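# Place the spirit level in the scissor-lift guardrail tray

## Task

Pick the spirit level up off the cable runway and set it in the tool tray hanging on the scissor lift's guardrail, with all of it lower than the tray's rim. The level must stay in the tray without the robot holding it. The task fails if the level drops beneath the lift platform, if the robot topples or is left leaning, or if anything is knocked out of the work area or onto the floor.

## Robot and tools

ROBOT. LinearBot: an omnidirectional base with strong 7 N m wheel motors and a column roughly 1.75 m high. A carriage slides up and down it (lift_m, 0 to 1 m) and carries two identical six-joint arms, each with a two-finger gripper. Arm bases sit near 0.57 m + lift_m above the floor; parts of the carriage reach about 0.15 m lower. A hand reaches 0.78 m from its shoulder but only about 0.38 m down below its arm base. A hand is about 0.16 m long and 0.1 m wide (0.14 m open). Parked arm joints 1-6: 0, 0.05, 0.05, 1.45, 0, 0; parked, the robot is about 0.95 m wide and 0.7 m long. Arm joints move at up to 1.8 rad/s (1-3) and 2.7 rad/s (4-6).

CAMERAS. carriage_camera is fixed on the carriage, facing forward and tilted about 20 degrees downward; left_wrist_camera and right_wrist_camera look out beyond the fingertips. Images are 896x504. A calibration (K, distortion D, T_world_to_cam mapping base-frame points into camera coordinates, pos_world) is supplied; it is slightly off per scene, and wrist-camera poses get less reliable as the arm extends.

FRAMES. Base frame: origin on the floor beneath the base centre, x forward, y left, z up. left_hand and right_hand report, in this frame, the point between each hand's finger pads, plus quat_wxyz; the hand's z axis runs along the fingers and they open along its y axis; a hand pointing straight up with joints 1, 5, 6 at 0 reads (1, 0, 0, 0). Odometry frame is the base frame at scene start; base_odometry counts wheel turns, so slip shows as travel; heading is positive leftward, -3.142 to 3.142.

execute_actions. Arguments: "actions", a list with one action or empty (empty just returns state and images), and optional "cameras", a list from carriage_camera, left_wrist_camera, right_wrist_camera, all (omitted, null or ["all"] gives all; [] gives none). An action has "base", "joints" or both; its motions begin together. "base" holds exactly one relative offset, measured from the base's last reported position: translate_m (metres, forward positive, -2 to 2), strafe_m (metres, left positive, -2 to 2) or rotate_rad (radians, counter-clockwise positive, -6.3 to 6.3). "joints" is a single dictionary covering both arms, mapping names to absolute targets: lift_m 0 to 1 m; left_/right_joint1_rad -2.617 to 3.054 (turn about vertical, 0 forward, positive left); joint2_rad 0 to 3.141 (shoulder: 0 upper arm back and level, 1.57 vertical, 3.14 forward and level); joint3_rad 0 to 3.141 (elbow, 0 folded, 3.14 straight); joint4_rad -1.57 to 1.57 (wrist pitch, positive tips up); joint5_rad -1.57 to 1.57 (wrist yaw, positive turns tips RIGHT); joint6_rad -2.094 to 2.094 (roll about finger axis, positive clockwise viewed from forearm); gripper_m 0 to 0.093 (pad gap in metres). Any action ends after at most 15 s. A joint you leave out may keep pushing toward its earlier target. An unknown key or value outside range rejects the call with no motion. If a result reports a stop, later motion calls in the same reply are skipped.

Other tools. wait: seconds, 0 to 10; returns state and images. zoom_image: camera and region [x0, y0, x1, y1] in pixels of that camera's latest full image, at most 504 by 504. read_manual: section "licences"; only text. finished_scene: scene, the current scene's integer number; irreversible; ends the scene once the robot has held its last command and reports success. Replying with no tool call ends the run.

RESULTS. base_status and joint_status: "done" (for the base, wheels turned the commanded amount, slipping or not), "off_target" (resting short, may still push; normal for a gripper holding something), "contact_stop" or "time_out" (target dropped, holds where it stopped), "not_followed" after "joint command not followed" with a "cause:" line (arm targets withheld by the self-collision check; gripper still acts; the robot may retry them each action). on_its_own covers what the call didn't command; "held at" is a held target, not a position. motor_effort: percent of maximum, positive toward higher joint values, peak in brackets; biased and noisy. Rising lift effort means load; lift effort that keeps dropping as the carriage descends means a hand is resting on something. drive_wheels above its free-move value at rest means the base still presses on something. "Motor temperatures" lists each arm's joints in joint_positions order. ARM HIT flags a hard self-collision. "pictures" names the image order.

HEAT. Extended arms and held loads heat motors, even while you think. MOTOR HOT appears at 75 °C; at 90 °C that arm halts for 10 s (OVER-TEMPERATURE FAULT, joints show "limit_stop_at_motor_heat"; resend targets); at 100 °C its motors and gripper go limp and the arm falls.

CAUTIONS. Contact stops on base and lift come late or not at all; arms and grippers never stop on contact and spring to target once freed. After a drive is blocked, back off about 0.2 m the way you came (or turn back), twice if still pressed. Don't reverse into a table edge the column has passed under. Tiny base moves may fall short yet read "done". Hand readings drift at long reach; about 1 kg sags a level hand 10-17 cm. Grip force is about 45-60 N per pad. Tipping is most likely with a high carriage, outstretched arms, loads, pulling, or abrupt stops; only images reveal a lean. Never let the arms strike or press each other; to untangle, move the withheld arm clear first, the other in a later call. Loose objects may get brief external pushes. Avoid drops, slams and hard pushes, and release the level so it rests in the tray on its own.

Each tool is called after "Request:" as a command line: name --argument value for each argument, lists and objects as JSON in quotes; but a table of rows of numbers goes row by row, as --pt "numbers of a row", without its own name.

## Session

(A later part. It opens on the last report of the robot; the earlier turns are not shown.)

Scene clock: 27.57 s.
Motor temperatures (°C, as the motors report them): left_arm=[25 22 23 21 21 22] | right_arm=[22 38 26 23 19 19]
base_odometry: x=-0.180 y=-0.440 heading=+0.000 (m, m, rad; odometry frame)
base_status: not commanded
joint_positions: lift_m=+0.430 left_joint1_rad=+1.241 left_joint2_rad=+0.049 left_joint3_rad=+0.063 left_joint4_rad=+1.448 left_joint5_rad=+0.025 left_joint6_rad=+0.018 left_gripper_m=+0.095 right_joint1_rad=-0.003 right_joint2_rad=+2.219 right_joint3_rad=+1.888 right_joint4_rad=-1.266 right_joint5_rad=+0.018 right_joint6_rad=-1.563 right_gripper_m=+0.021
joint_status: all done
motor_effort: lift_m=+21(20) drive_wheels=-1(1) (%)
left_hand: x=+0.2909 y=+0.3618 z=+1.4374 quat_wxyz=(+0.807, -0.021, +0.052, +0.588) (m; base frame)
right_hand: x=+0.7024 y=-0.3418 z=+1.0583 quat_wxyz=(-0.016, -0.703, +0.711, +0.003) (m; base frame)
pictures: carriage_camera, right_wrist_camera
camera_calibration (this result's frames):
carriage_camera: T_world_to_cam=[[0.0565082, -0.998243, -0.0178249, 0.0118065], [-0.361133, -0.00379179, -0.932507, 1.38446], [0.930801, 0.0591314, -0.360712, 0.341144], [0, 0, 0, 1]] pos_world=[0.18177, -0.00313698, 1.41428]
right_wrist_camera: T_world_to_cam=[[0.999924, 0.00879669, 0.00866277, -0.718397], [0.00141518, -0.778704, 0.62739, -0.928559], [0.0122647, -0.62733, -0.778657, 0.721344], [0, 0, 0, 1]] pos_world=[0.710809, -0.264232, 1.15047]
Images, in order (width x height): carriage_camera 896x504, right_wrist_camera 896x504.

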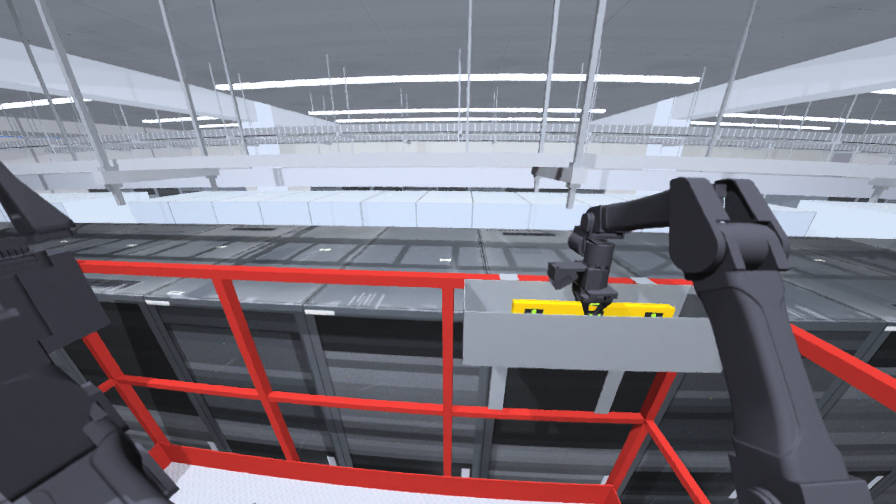

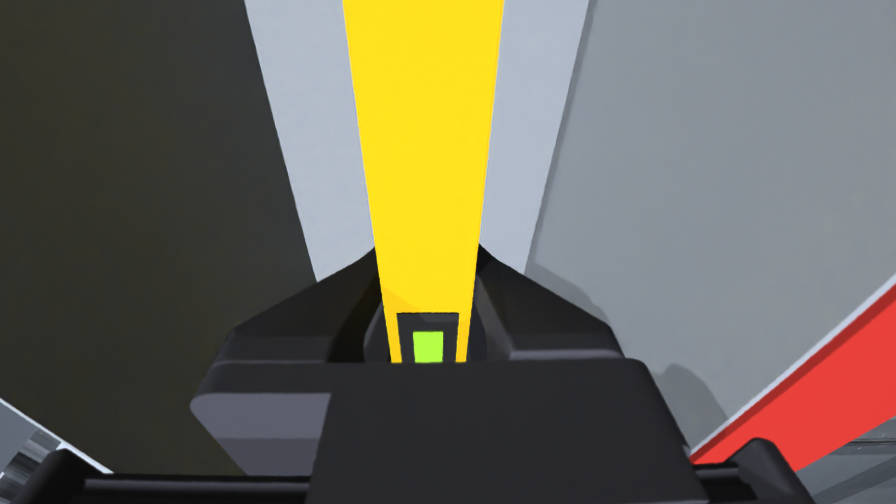

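Request:
execute_actions --actions '[{"joints":{"right_gripper_m":0.05}}]' --cameras '["right_wrist_camera"]'

Request:
execute_actions --actions '[{"joints":{"lift_m":0.65}}]' --cameras '["carriage_camera","right_wrist_camera"]'

Scene clock: 28.43 s.
Motor temperatures (°C, as the motors report them): left_arm=[25 22 23 21 21 22] | right_arm=[22 38 26 23 19 19]
base_odometry: x=-0.180 y=-0.440 heading=+0.000 (m, m, rad; odometry frame)
base_status: not commanded
joint_positions: lift_m=+0.430 left_joint1_rad=+1.241 left_joint2_rad=+0.049 left_joint3_rad=+0.063 left_joint4_rad=+1.448 left_joint5_rad=+0.025 left_joint6_rad=+0.018 left_gripper_m=+0.095 right_joint1_rad=-0.003 right_joint2_rad=+2.219 right_joint3_rad=+1.888 right_joint4_rad=-1.266 right_joint5_rad=+0.018 right_joint6_rad=-1.563 right_gripper_m=+0.050
joint_status: all done
motor_effort: lift_m=+21(21) drive_wheels=-1(1) (%)
left_hand: x=+0.2909 y=+0.3618 z=+1.4374 quat_wxyz=(+0.807, -0.021, +0.052, +0.588) (m; base frame)
right_hand: x=+0.7024 y=-0.3418 z=+1.0583 quat_wxyz=(-0.016, -0.704, +0.711, +0.003) (m; base frame)
pictures: right_wrist_camera
camera_calibration (this result's frames):
right_wrist_camera: T_world_to_cam=[[0.99992, 0.00917786, 0.00865587, -0.718257], [0.00171648, -0.778709, 0.627383, -0.928764], [0.0124984, -0.627318, -0.778663, 0.721191], [0, 0, 0, 1]] pos_world=[0.71078, -0.264229, 1.15047]
Images, in order (width x height): right_wrist_camera 896x504.

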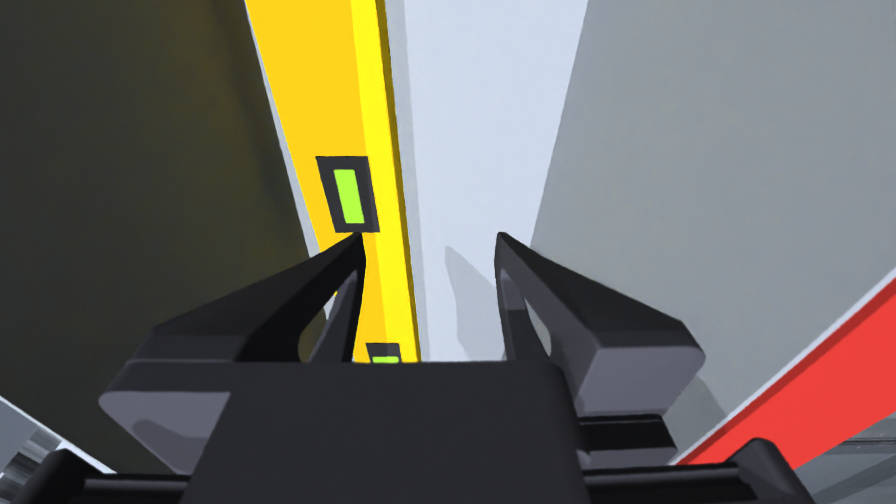

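Scene clock: 29.83 s.
Motor temperatures (°C, as the motors report them): left_arm=[25 22 23 21 21 22] | right_arm=[22 39 27 23 19 19]
base_odometry: x=-0.180 y=-0.440 heading=+0.000 (m, m, rad; odometry frame)
base_status: not commanded
joint_positions: lift_m=+0.650 left_joint1_rad=+1.241 left_joint2_rad=+0.049 left_joint3_rad=+0.063 left_joint4_rad=+1.448 left_joint5_rad=+0.024 left_joint6_rad=+0.018 left_gripper_m=+0.095 right_joint1_rad=-0.003 right_joint2_rad=+2.209 right_joint3_rad=+1.888 right_joint4_rad=-1.267 right_joint5_rad=+0.019 right_joint6_rad=-1.563 right_gripper_m=+0.050
joint_status: all done
motor_effort: lift_m=+24(28) drive_wheels=-1(0) (%)
left_hand: x=+0.2908 y=+0.3619 z=+1.6571 quat_wxyz=(+0.807, -0.022, +0.051, +0.588) (m; base frame)
right_hand: x=+0.7027 y=-0.3419 z=+1.2820 quat_wxyz=(-0.013, -0.704, +0.711, -0.001) (m; base frame)
pictures: carriage_camera, right_wrist_camera
camera_calibration (this result's frames):
carriage_camera: T_world_to_cam=[[0.0565082, -0.998243, -0.0178249, 0.0157231], [-0.361133, -0.00379179, -0.932507, 1.58936], [0.930801, 0.0591314, -0.360712, 0.420403], [0, 0, 0, 1]] pos_world=[0.18177, -0.00313698, 1.63401]
right_wrist_camera: T_world_to_cam=[[0.999806, 0.00920459, 0.0174194, -0.731615], [-0.0037767, -0.778216, 0.627985, -1.06599], [0.0193364, -0.627929, -0.77803, 0.889505], [0, 0, 0, 1]] pos_world=[0.710247, -0.264289, 1.37423]
Images, in order (width x height): carriage_camera 896x504, right_wrist_camera 896x504.

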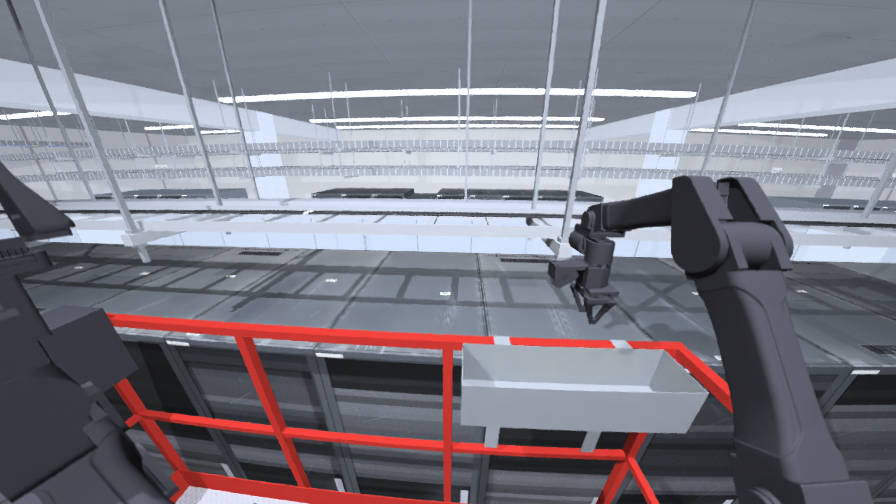

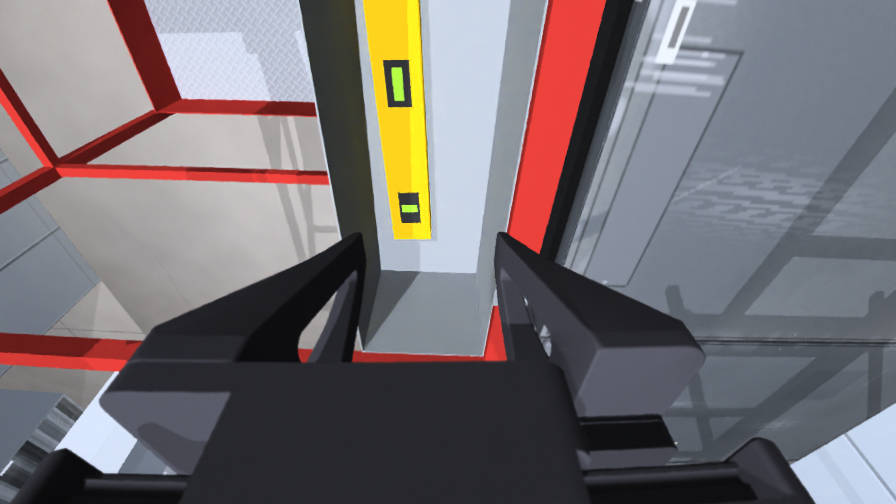

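The level is lying flat on the tray floor.

Request:
finished_scene --scene 2

The scene is finished: the task was done.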